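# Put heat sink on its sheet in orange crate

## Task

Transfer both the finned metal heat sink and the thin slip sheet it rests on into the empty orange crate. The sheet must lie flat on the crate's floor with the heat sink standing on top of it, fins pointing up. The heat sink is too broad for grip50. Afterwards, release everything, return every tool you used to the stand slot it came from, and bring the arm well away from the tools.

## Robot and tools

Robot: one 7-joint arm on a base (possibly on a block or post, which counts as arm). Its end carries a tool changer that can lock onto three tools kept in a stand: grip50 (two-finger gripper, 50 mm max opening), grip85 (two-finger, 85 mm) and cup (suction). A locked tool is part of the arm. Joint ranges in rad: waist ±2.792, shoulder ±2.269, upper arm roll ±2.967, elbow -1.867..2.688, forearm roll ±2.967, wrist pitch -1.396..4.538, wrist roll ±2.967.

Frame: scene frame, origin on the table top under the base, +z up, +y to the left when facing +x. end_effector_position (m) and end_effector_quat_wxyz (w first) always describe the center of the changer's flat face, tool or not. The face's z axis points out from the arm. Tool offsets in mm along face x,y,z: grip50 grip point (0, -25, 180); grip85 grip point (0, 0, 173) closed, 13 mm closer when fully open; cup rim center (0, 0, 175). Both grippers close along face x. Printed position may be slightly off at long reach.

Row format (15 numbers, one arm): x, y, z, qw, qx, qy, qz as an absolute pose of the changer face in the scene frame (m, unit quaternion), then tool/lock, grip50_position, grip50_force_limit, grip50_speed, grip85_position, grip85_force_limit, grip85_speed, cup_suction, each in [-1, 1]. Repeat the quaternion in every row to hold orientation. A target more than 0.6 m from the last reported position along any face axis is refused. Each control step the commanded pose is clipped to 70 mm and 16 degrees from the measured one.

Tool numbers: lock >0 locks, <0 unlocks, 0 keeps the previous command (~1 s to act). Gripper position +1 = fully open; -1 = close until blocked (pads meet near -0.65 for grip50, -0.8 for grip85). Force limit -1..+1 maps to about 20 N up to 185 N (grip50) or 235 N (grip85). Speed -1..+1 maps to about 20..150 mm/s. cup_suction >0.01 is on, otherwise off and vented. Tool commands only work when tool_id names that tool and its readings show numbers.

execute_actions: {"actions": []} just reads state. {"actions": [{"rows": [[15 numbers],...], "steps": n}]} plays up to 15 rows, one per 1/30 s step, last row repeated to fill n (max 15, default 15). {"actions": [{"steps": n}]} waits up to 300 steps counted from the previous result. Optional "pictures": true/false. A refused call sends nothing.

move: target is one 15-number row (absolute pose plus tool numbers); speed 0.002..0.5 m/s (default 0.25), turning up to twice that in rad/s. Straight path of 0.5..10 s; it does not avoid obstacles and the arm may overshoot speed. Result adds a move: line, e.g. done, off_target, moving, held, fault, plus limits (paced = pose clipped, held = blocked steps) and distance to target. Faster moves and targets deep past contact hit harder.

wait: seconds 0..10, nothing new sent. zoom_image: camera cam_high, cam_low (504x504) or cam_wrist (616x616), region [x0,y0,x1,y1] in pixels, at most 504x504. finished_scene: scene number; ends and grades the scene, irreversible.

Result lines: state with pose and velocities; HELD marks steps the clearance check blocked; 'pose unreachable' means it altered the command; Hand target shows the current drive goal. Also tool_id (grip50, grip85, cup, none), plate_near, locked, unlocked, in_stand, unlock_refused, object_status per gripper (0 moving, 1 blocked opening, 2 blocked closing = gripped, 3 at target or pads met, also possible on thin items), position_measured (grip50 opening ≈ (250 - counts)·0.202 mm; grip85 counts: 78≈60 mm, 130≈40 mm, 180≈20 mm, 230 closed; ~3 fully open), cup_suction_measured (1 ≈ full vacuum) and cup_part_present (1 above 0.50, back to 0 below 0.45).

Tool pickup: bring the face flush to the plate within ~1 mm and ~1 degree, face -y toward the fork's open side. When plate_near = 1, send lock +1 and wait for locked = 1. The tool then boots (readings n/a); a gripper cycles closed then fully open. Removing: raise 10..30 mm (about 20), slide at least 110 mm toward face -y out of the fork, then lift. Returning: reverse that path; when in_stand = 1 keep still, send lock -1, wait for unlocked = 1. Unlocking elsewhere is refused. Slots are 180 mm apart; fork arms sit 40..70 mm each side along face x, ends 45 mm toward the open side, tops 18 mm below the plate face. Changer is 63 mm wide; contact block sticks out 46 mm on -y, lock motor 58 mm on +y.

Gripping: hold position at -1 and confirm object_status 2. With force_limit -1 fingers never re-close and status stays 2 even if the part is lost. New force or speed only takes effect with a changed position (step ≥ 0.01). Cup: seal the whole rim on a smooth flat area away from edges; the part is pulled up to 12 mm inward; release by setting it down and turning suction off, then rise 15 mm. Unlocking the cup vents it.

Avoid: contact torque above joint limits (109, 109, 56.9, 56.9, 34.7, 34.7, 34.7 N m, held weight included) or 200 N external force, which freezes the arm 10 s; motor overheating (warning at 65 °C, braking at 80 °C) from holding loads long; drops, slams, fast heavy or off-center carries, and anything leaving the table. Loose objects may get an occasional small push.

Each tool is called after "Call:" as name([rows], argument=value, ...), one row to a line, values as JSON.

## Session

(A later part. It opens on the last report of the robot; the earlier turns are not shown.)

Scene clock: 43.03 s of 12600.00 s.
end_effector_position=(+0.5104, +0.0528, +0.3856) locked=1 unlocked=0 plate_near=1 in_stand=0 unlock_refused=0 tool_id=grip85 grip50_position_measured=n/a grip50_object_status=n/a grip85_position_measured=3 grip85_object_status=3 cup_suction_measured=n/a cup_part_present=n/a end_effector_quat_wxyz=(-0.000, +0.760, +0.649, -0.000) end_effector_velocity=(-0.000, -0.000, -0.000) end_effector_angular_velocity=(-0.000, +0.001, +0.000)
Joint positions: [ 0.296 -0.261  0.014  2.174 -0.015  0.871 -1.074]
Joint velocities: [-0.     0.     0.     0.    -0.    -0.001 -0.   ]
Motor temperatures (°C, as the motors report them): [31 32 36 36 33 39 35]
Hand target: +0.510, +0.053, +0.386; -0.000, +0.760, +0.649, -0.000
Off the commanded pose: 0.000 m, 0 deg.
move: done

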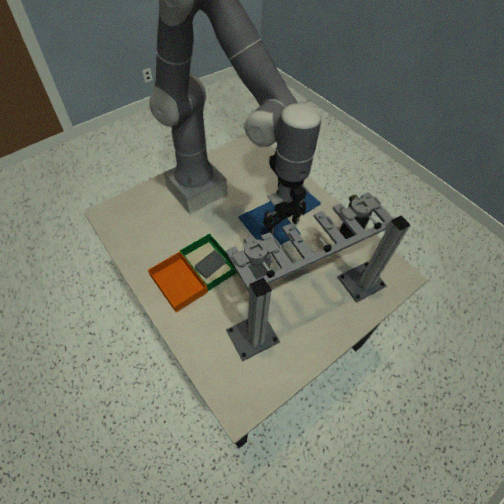

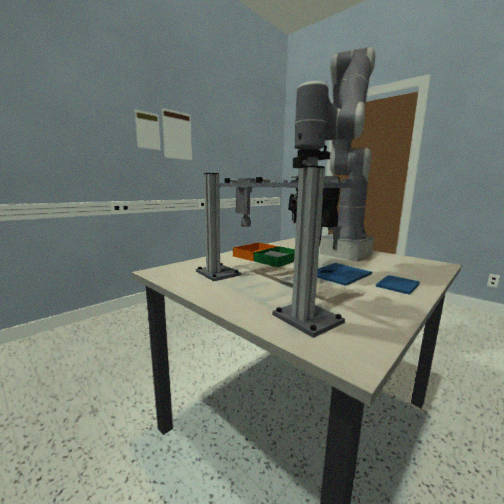

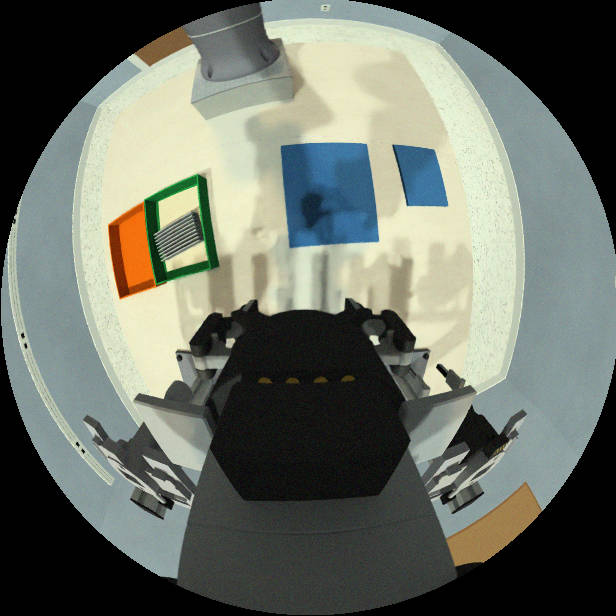

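Call:
move(target=[0.396,-0.19,0.30,0,0.989,0.148,0,0,1,0,0,1,0,0,-1], speed=0.4)

Scene clock: 46.90 s of 12600.00 s.
end_effector_position=(+0.3972, -0.1912, +0.2992) locked=1 unlocked=0 plate_near=1 in_stand=0 unlock_refused=0 tool_id=grip85 grip50_position_measured=n/a grip50_object_status=n/a grip85_position_measured=3 grip85_object_status=3 cup_suction_measured=n/a cup_part_present=n/a end_effector_quat_wxyz=(+0.002, +0.989, +0.148, +0.000) end_effector_velocity=(+0.000, +0.000, +0.000) end_effector_angular_velocity=(-0.000, -0.001, -0.000)
Joint positions: [ 0.057 -0.356 -0.238  2.414  0.21   1.193 -0.638]
Joint velocities: [ 0.001  0.001 -0.     0.     0.001  0.001  0.   ]
Motor temperatures (°C, as the motors report them): [31 32 36 36 33 39 35]
Hand target: +0.397, -0.191, +0.299; +0.002, +0.989, +0.148, +0.000
Off the commanded pose: 0.002 m, 0 deg.
move: done

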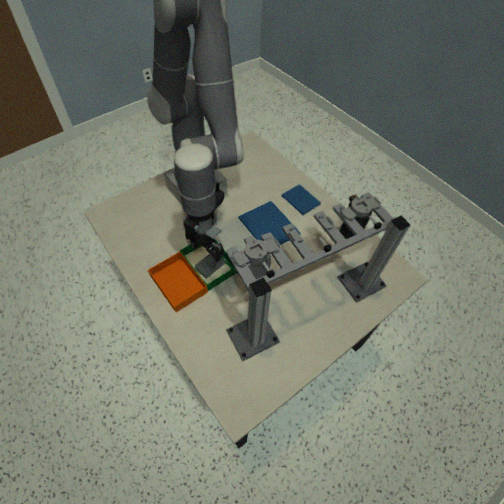

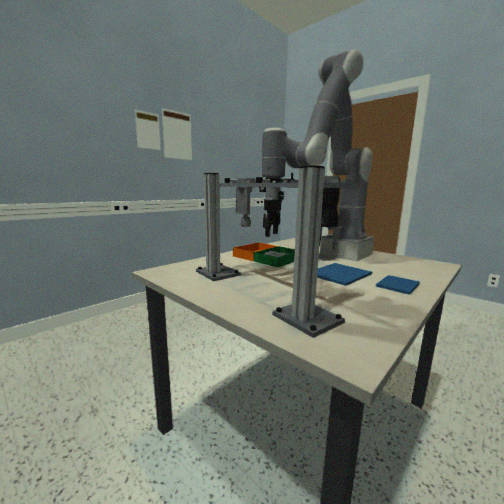

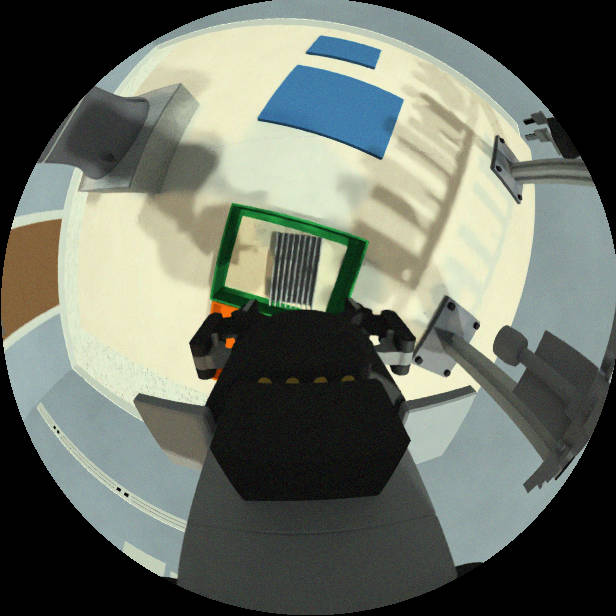

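Call:
zoom_image(camera="cam_wrist", region=[200,180,400,340])

Call:
zoom_image(camera="cam_high", region=[130,200,270,320])

Region (200, 180, 400, 340) of cam_wrist's 616x616 image, scaled by 2.520, with more detail than that image has; it fills the top 403 rows of this view, and the rest is white.

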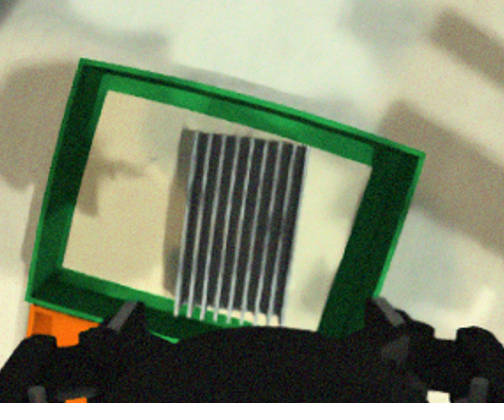

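Region (130, 200, 270, 320) of cam_high's 504x504 image, scaled by 3.600, with more detail than that image has; it fills the top 432 rows of this view, and the rest is white.

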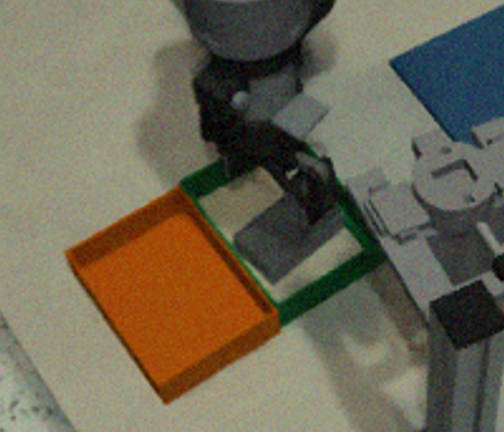

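Call:
move(target=[0.380,-0.1765,0.24,0,0.9954,0.0958,0,0,1,0,0,1,0,0,-1], speed=0.15)

Call:
zoom_image(camera="cam_wrist", region=[180,180,430,340])

Scene clock: 49.30 s of 12600.00 s.
end_effector_position=(+0.3801, -0.1764, +0.2397) locked=1 unlocked=0 plate_near=1 in_stand=0 unlock_refused=0 tool_id=grip85 grip50_position_measured=n/a grip50_object_status=n/a grip85_position_measured=3 grip85_object_status=3 cup_suction_measured=n/a cup_part_present=n/a end_effector_quat_wxyz=(-0.000, +0.995, +0.096, -0.000) end_effector_velocity=(+0.000, +0.000, +0.001) end_effector_angular_velocity=(+0.000, -0.001, +0.000)
Joint positions: [ 0.029 -0.543 -0.141  2.408  0.363  1.372 -0.62 ]
Joint velocities: [-0.     0.002  0.     0.     0.    -0.    -0.   ]
Motor temperatures (°C, as the motors report them): [31 32 36 36 33 39 35]
Hand target: +0.380, -0.177, +0.240; +0.000, +0.995, +0.096, -0.000
Off the commanded pose: 0.000 m, 0 deg.
move: done

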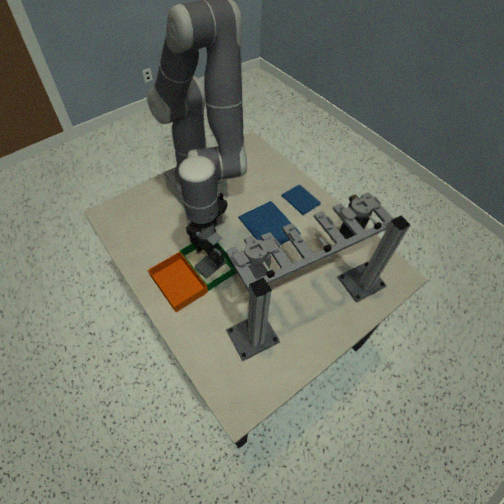

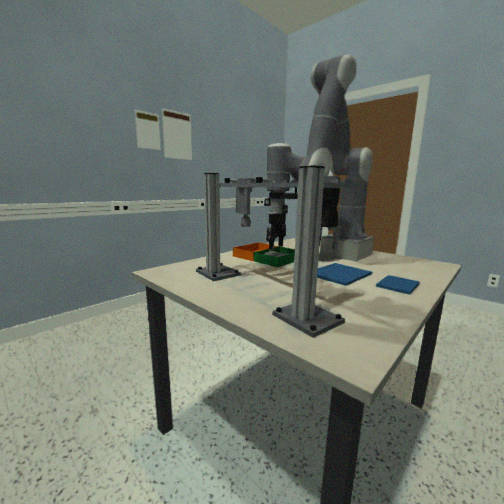

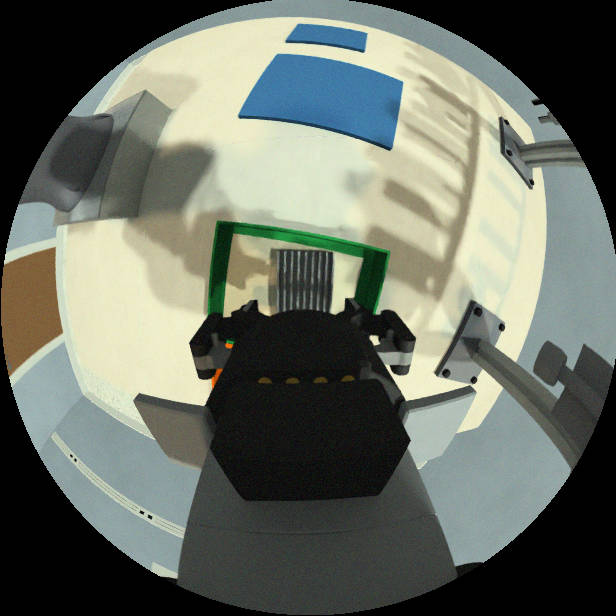

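Region (180, 180, 430, 340) of cam_wrist's 616x616 image, scaled by 2.016, with more detail than that image has; it fills the top 323 rows of this view, and the rest is white.

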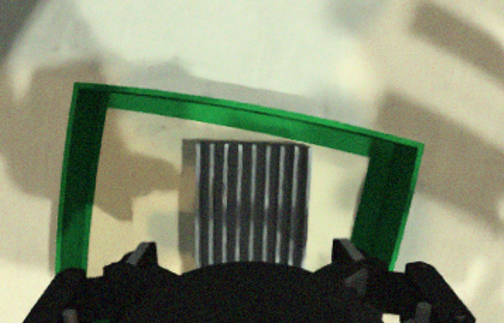

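Call:
move(target=[0.384,-0.1757,0.205,0,0.9966,0.0828,0,0,1,0,0,1,0,0,-1], speed=0.05)

Call:
zoom_image(camera="cam_low", region=[220,180,320,280])

Call:
zoom_image(camera="cam_wrist", region=[180,180,430,340])

Scene clock: 51.40 s of 12600.00 s.
end_effector_position=(+0.3840, -0.1757, +0.2049) locked=1 unlocked=0 plate_near=1 in_stand=0 unlock_refused=0 tool_id=grip85 grip50_position_measured=n/a grip50_object_status=n/a grip85_position_measured=3 grip85_object_status=3 cup_suction_measured=n/a cup_part_present=n/a end_effector_quat_wxyz=(+0.000, +0.997, +0.083, -0.000) end_effector_velocity=(+0.000, +0.000, +0.000) end_effector_angular_velocity=(-0.000, -0.001, +0.000)
Joint positions: [-0.011 -0.666 -0.084  2.354  0.409  1.446 -0.63 ]
Joint velocities: [ 0.     0.001  0.    -0.    -0.     0.     0.   ]
Motor temperatures (°C, as the motors report them): [31 32 36 36 33 39 35]
Hand target: +0.384, -0.176, +0.205; +0.000, +0.997, +0.083, -0.000
Off the commanded pose: 0.000 m, 0 deg.
move: done

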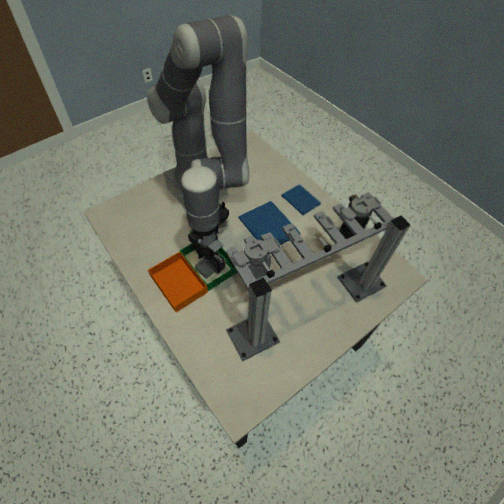

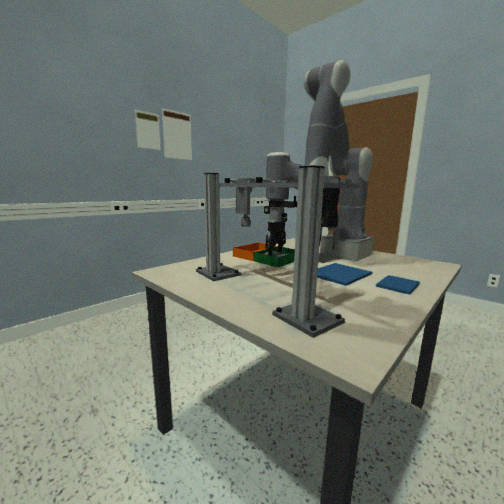

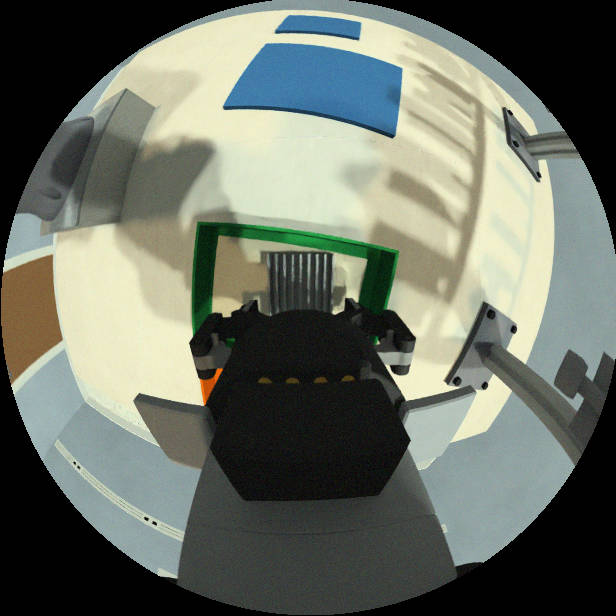

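Region (220, 180, 320, 280) of cam_low's 504x504 image, scaled by 5.040, with more detail than that image has.

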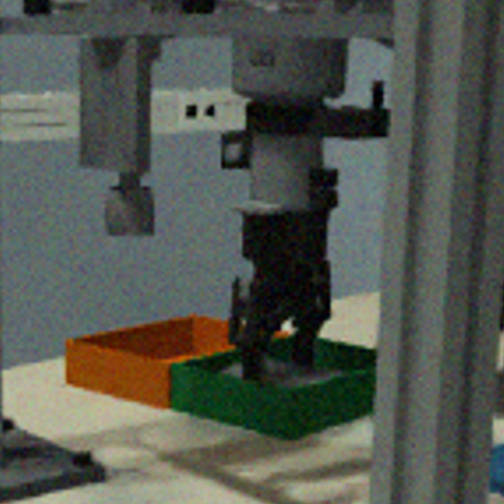

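Region (180, 180, 430, 340) of cam_wrist's 616x616 image, scaled by 2.016, with more detail than that image has; it fills the top 323 rows of this view, and the rest is white.

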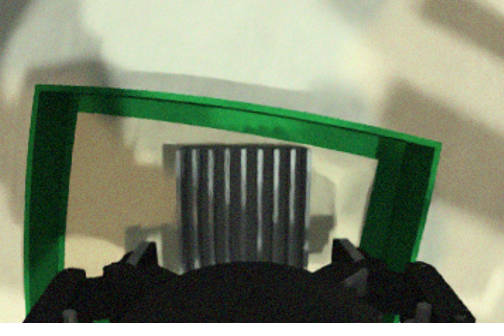

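Call:
move(target=[0.384,-0.1757,0.19,0,0.9966,0.0828,0,0,1,0,0,1,0,0,-1], speed=0.015)

Call:
move(target=[0.384,-0.1757,0.19,0,0.9966,0.0828,0,0,1,0,0,-1,-0.3,-0.3,-1])

Scene clock: 53.33 s of 12600.00 s.
end_effector_position=(+0.3840, -0.1758, +0.1899) locked=1 unlocked=0 plate_near=1 in_stand=0 unlock_refused=0 tool_id=grip85 grip50_position_measured=n/a grip50_object_status=n/a grip85_position_measured=3 grip85_object_status=3 cup_suction_measured=n/a cup_part_present=n/a end_effector_quat_wxyz=(+0.000, +0.997, +0.083, -0.000) end_effector_velocity=(+0.000, -0.000, +0.000) end_effector_angular_velocity=(-0.000, -0.001, -0.000)
Joint positions: [-0.032 -0.716 -0.06   2.335  0.419  1.48  -0.641]
Joint velocities: [ 0.     0.001 -0.     0.     0.     0.    -0.   ]
Motor temperatures (°C, as the motors report them): [31 32 36 36 33 39 35]
Hand target: +0.384, -0.176, +0.190; +0.000, +0.997, +0.083, -0.000
Off the commanded pose: 0.000 m, 0 deg.
move: done

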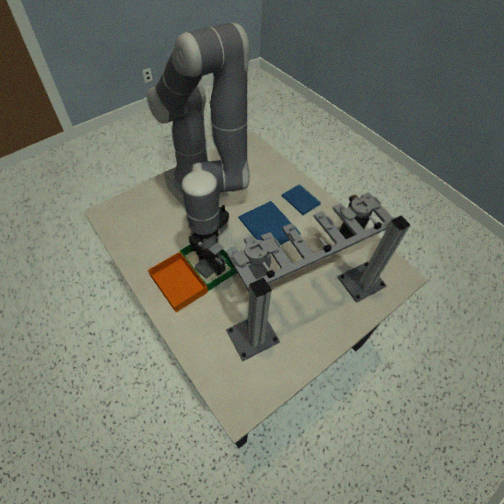

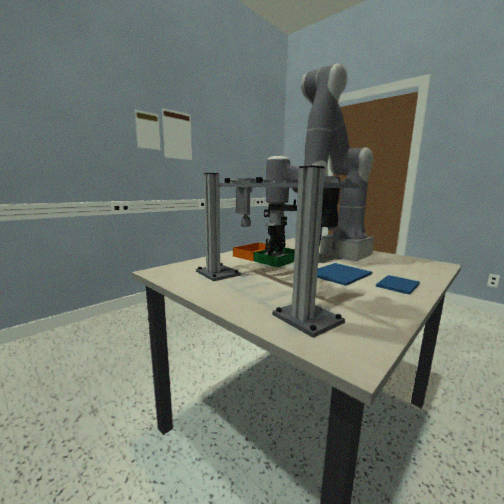

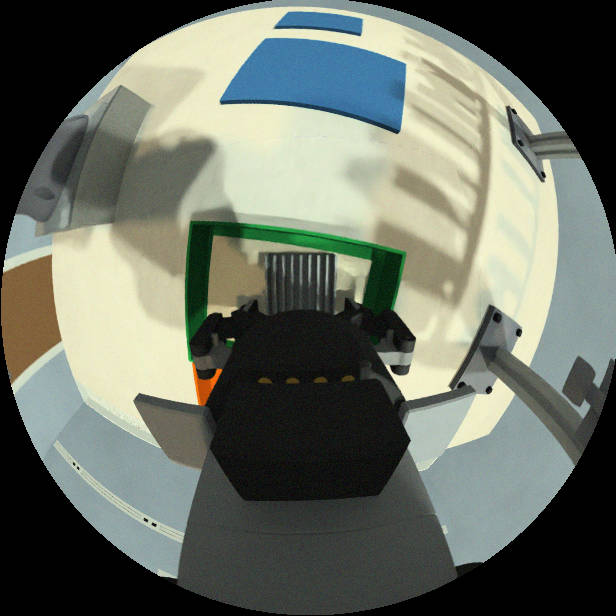

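Scene clock: 54.10 s of 12600.00 s.
end_effector_position=(+0.3864, -0.1760, +0.1922) locked=1 unlocked=0 plate_near=1 in_stand=0 unlock_refused=0 tool_id=grip85 grip50_position_measured=n/a grip50_object_status=n/a grip85_position_measured=80 grip85_object_status=2 cup_suction_measured=n/a cup_part_present=n/a end_effector_quat_wxyz=(+0.001, +0.997, +0.083, +0.004) end_effector_velocity=(-0.000, +0.000, -0.000) end_effector_angular_velocity=(+0.000, +0.001, +0.001)
Joint positions: [-0.032 -0.712 -0.06   2.334  0.418  1.484 -0.64 ]
Joint velocities: [-0.001 -0.     0.001  0.001 -0.003 -0.     0.002]
Motor temperatures (°C, as the motors report them): [31 32 36 36 33 39 35]
Hand target: +0.384, -0.176, +0.190; +0.000, +0.997, +0.083, +0.000
Off the commanded pose: 0.003 m, 0 deg.
move: done

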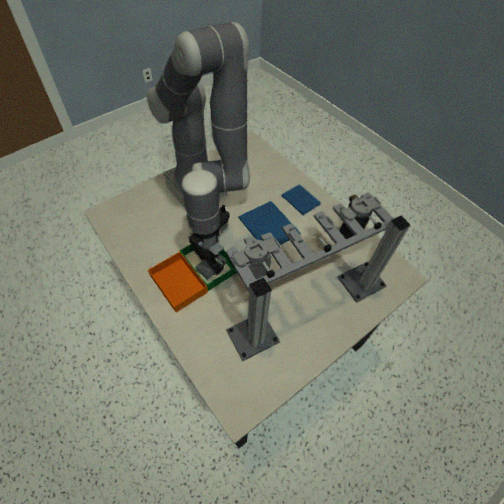

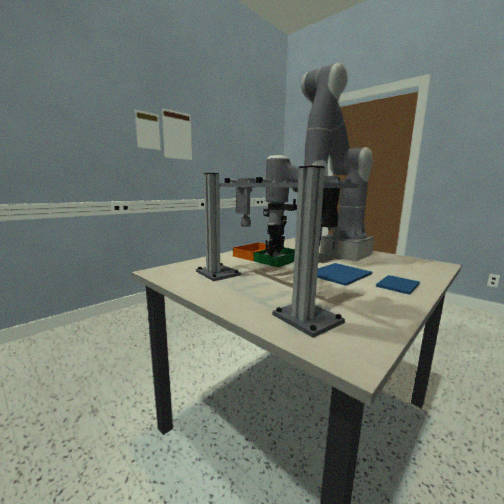

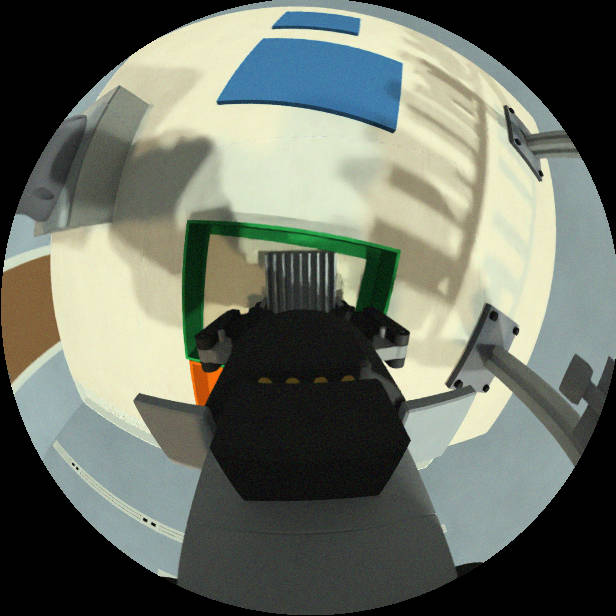

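Call:
move(target=[0.386,-0.176,0.26,0,0.9966,0.0828,0,0,1,0,0,-1,-0.3,-0.3,-1], speed=0.1)

Call:
move(target=[0.50,-0.03,0.25,0,0.9966,0.0828,0,0,1,0,0,-1,-0.3,-0.3,-1], speed=0.2)

Scene clock: 56.43 s of 12600.00 s.
end_effector_position=(+0.3858, -0.1760, +0.2601) locked=1 unlocked=0 plate_near=1 in_stand=0 unlock_refused=0 tool_id=grip85 grip50_position_measured=n/a grip50_object_status=n/a grip85_position_measured=80 grip85_object_status=2 cup_suction_measured=n/a cup_part_present=n/a end_effector_quat_wxyz=(-0.000, +0.997, +0.083, -0.000) end_effector_velocity=(-0.000, -0.000, -0.001) end_effector_angular_velocity=(+0.000, +0.002, -0.001)
Joint positions: [ 0.066 -0.475 -0.186  2.419  0.328  1.311 -0.564]
Joint velocities: [-0.    -0.002  0.    -0.     0.    -0.001  0.   ]
Motor temperatures (°C, as the motors report them): [31 32 36 36 33 39 35]
Hand target: +0.386, -0.176, +0.260; -0.000, +0.997, +0.083, +0.000
Off the commanded pose: 0.000 m, 0 deg.
move: done

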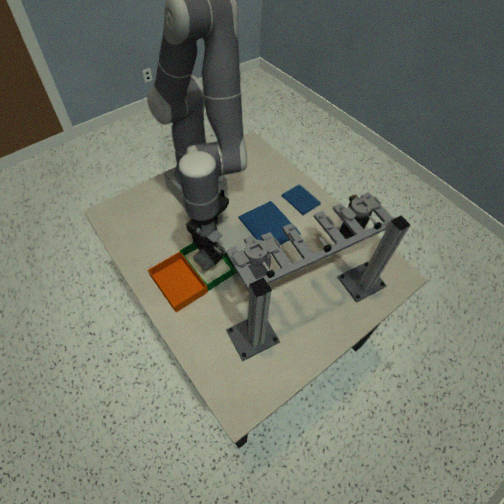

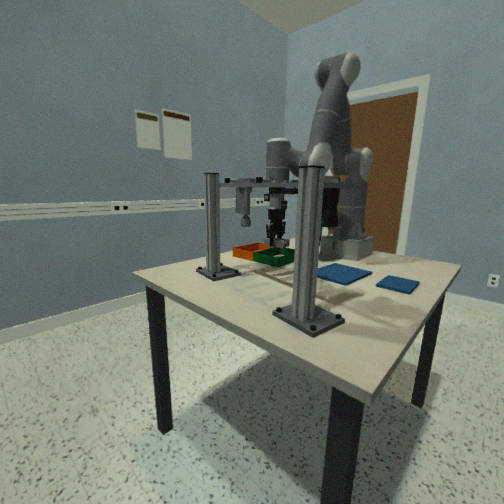

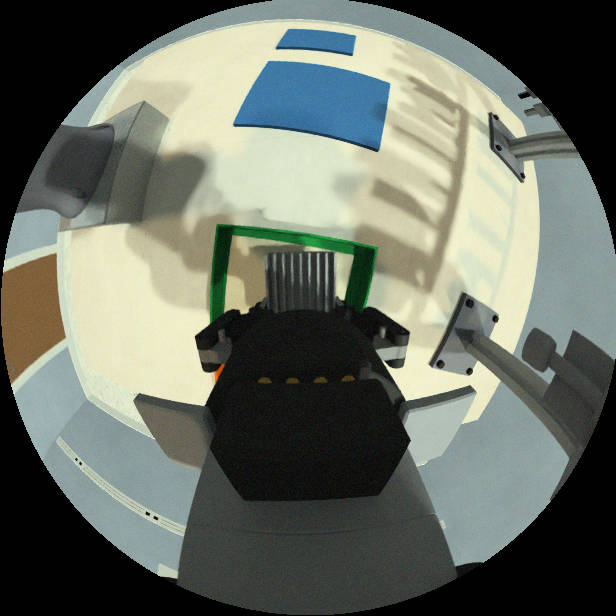

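Scene clock: 57.77 s of 12600.00 s.
end_effector_position=(+0.4993, -0.0289, +0.2502) locked=1 unlocked=0 plate_near=1 in_stand=0 unlock_refused=0 tool_id=grip85 grip50_position_measured=n/a grip50_object_status=n/a grip85_position_measured=80 grip85_object_status=2 cup_suction_measured=n/a cup_part_present=n/a end_effector_quat_wxyz=(-0.002, +0.997, +0.083, -0.000) end_effector_velocity=(+0.000, +0.000, +0.000) end_effector_angular_velocity=(+0.000, +0.000, +0.000)
Joint positions: [ 0.366 -0.583 -0.186  2.202  0.28   1.202 -0.198]
Joint velocities: [ 0.  0.  0. -0.  0. -0.  0.]
Motor temperatures (°C, as the motors report them): [31 32 36 36 33 39 35]
Hand target: +0.499, -0.029, +0.250; -0.002, +0.997, +0.083, -0.000
Off the commanded pose: 0.001 m, 0 deg.
move: done

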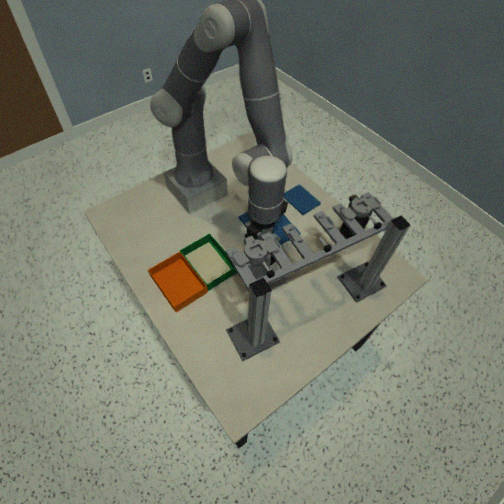

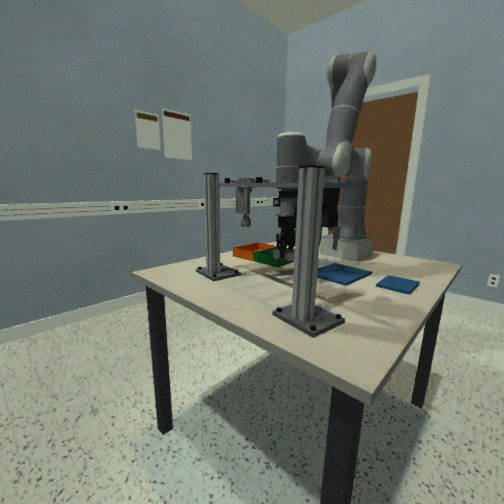

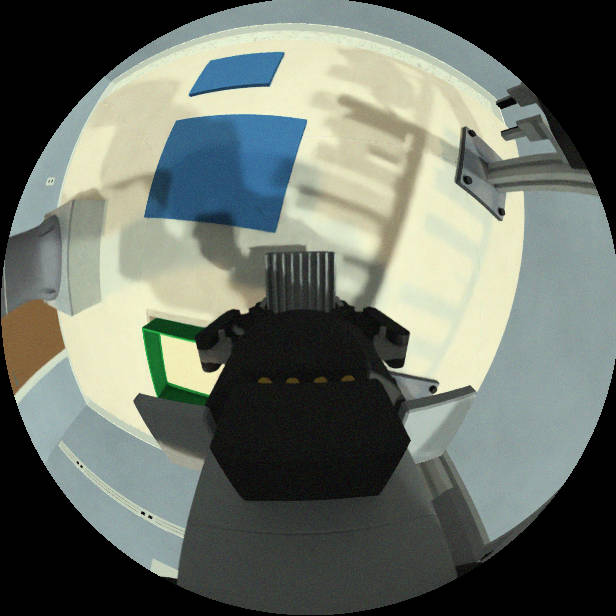

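Call:
move(target=[0.50,-0.03,0.19,0,0.9966,0.0828,0,0,1,0,0,-1,-0.3,-0.3,-1], speed=0.08)

Call:
zoom_image(camera="cam_low", region=[240,200,340,300])

Scene clock: 59.27 s of 12600.00 s.
end_effector_position=(+0.5001, -0.0300, +0.1898) locked=1 unlocked=0 plate_near=1 in_stand=0 unlock_refused=0 tool_id=grip85 grip50_position_measured=n/a grip50_object_status=n/a grip85_position_measured=80 grip85_object_status=2 cup_suction_measured=n/a cup_part_present=n/a end_effector_quat_wxyz=(+0.000, +0.997, +0.083, -0.000) end_effector_velocity=(+0.000, +0.000, +0.000) end_effector_angular_velocity=(+0.000, -0.000, +0.000)
Joint positions: [ 0.32  -0.757 -0.125  2.143  0.331  1.32  -0.238]
Joint velocities: [-0.     0.001  0.    -0.    -0.    -0.     0.   ]
Motor temperatures (°C, as the motors report them): [31 32 36 36 33 39 35]
Hand target: +0.500, -0.030, +0.190; +0.000, +0.997, +0.083, +0.000
Off the commanded pose: 0.000 m, 0 deg.
move: done

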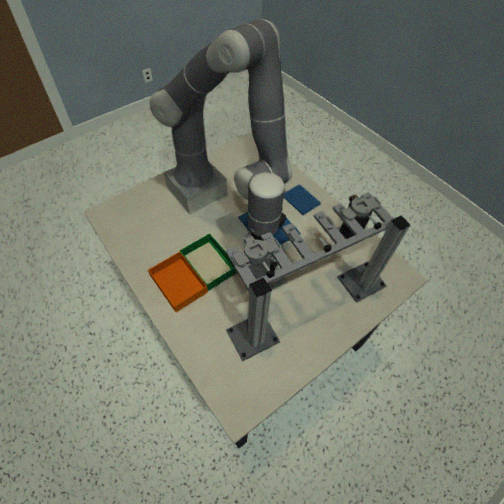

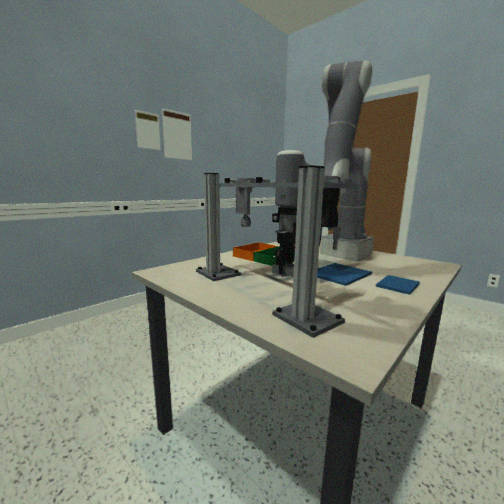

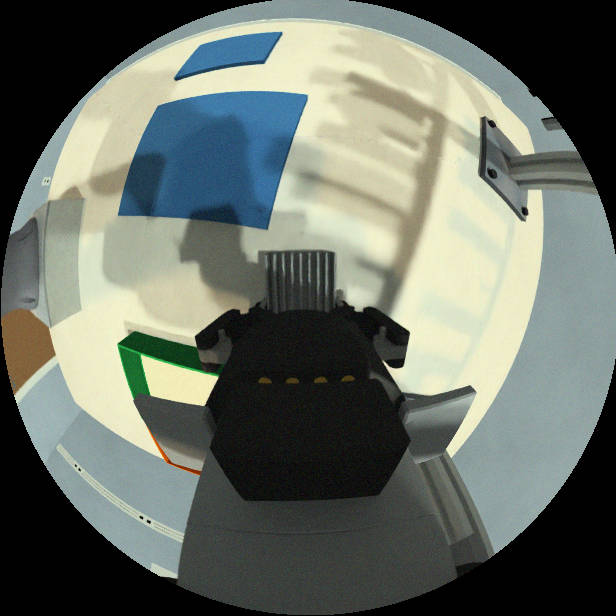

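Region (240, 200, 340, 300) of cam_low's 504x504 image, scaled by 5.040, with more detail than that image has.

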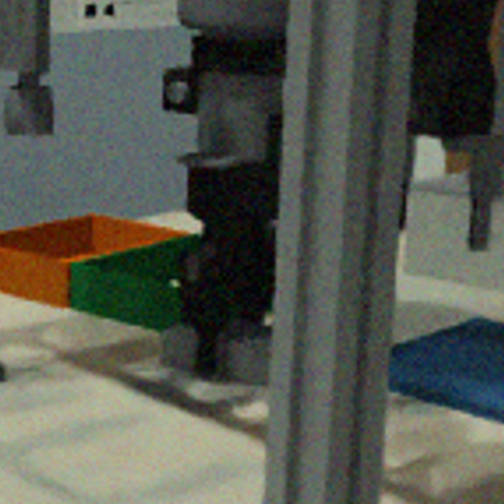

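Descend slowly to find contact.

Call:
move(target=[0.50,-0.03,0.184,0,0.9966,0.0828,0,0,1,0,0,-1,-0.3,-0.3,-1], speed=0.006)

Scene clock: 60.80 s of 12600.00 s.
end_effector_position=(+0.5031, -0.0303, +0.1886) locked=1 unlocked=0 plate_near=1 in_stand=0 unlock_refused=0 tool_id=grip85 grip50_position_measured=n/a grip50_object_status=n/a grip85_position_measured=80 grip85_object_status=2 cup_suction_measured=n/a cup_part_present=n/a end_effector_quat_wxyz=(-0.000, +0.997, +0.082, +0.006) end_effector_velocity=(+0.000, -0.000, -0.000) end_effector_angular_velocity=(-0.000, -0.000, +0.001)
Joint positions: [ 0.314 -0.764 -0.12   2.137  0.331  1.333 -0.24 ]
Joint velocities: [-0.001  0.     0.001  0.    -0.002  0.001  0.   ]
Motor temperatures (°C, as the motors report them): [31 32 36 36 33 39 35]
Hand target: +0.500, -0.030, +0.184; +0.000, +0.997, +0.083, +0.000
Off the commanded pose: 0.006 m, 1 deg.
move: off_target

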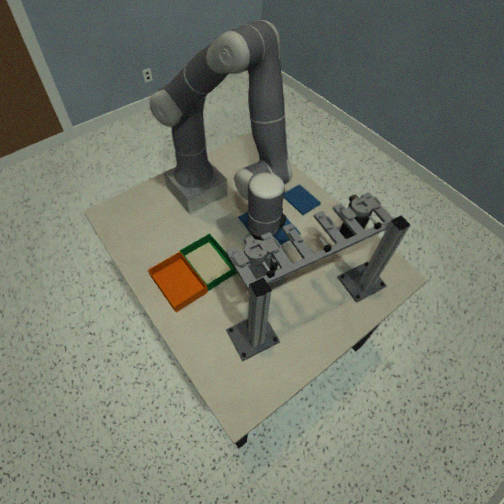

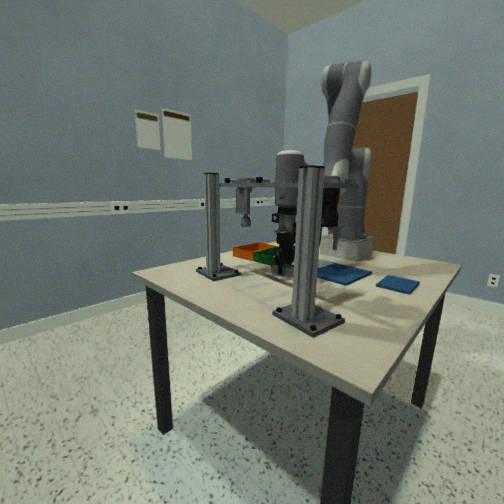

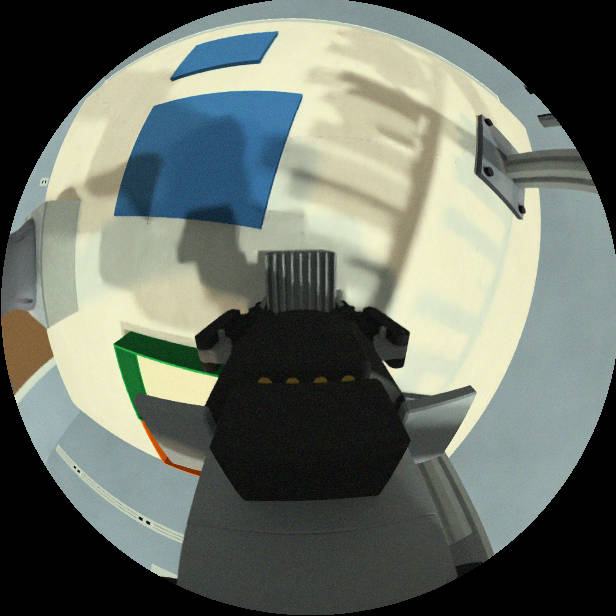

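Call:
move(target=[0.502,-0.03,0.1895,0,0.9966,0.0828,0,0,1,0,0,1,-0.3,0.5,-1], speed=0.02)

Call:
move(target=[0.50,-0.0,0.36,0,0.85,0.527,0,0,1,0,0,1,-0.3,0.5,-1], speed=0.3)

Scene clock: 62.03 s of 12600.00 s.
end_effector_position=(+0.5021, -0.0299, +0.1895) locked=1 unlocked=0 plate_near=1 in_stand=0 unlock_refused=0 tool_id=grip85 grip50_position_measured=n/a grip50_object_status=n/a grip85_position_measured=3 grip85_object_status=3 cup_suction_measured=n/a cup_part_present=n/a end_effector_quat_wxyz=(-0.000, +0.997, +0.083, +0.000) end_effector_velocity=(-0.000, -0.000, -0.000) end_effector_angular_velocity=(-0.000, +0.000, -0.000)
Joint positions: [ 0.318 -0.759 -0.124  2.139  0.327  1.318 -0.236]
Joint velocities: [-0. -0.  0. -0.  0. -0.  0.]
Motor temperatures (°C, as the motors report them): [31 32 36 36 33 39 35]
Hand target: +0.502, -0.030, +0.189; +0.000, +0.997, +0.083, -0.000
Off the commanded pose: 0.000 m, 0 deg.
move: done

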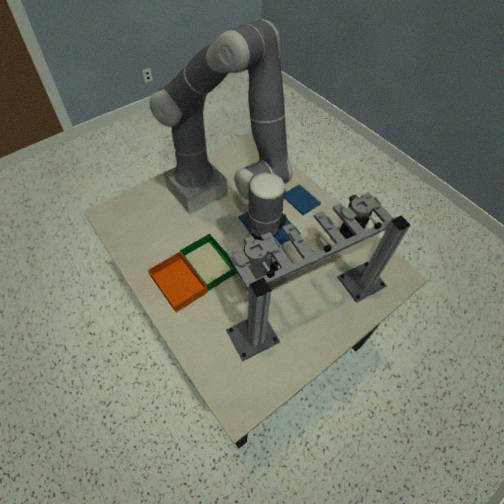

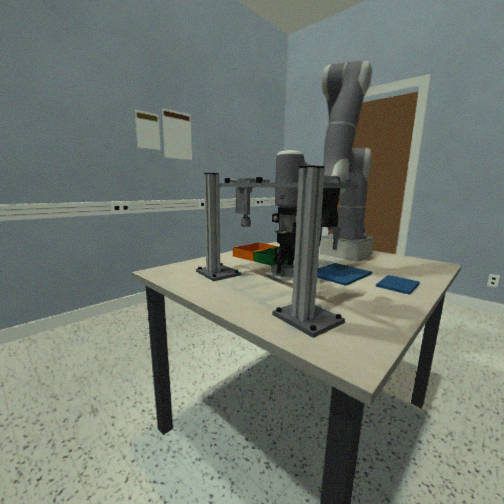

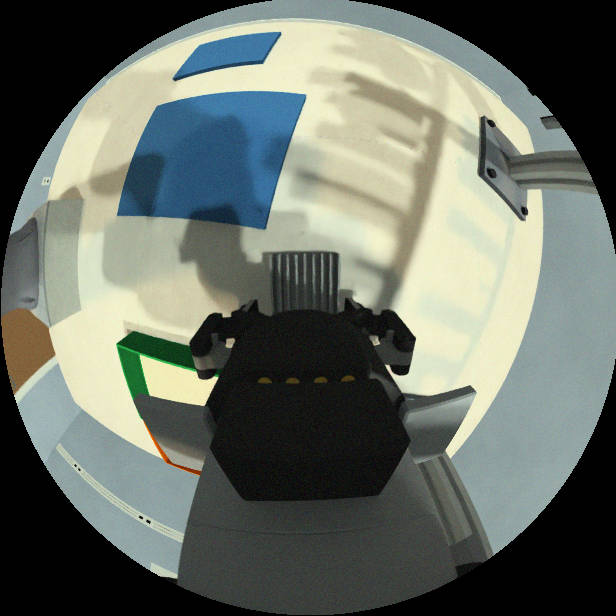

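Scene clock: 63.93 s of 12600.00 s.
end_effector_position=(+0.4994, -0.0001, +0.3606) locked=1 unlocked=0 plate_near=1 in_stand=0 unlock_refused=0 tool_id=grip85 grip50_position_measured=n/a grip50_object_status=n/a grip85_position_measured=3 grip85_object_status=3 cup_suction_measured=n/a cup_part_present=n/a end_effector_quat_wxyz=(-0.000, +0.850, +0.527, +0.000) end_effector_velocity=(-0.000, -0.000, -0.000) end_effector_angular_velocity=(-0.000, +0.001, +0.000)
Joint positions: [ 0.261 -0.283 -0.049  2.235  0.015  0.955 -0.89 ]
Joint velocities: [ 0.    -0.001 -0.     0.     0.     0.     0.   ]
Motor temperatures (°C, as the motors report them): [31 32 36 36 33 39 35]
Hand target: +0.499, -0.000, +0.361; -0.000, +0.850, +0.527, +0.000
Off the commanded pose: 0.001 m, 0 deg.
move: done

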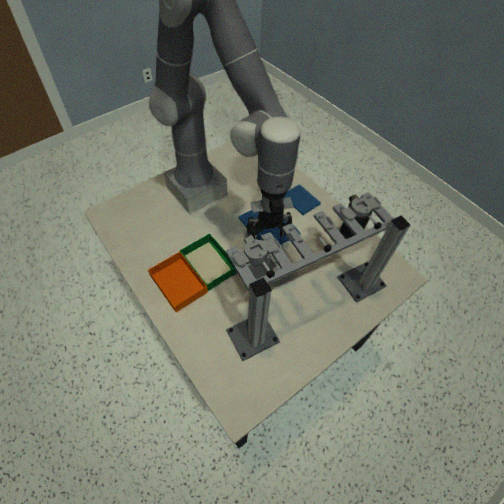

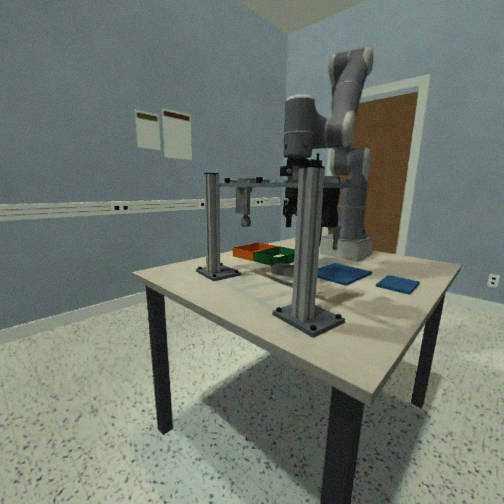

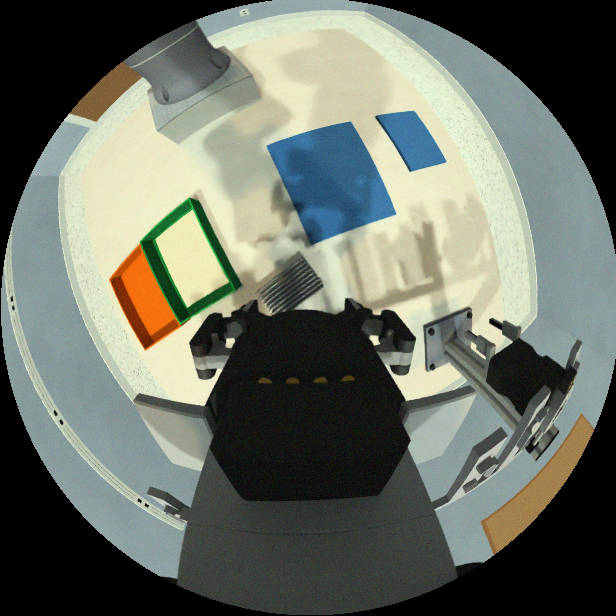

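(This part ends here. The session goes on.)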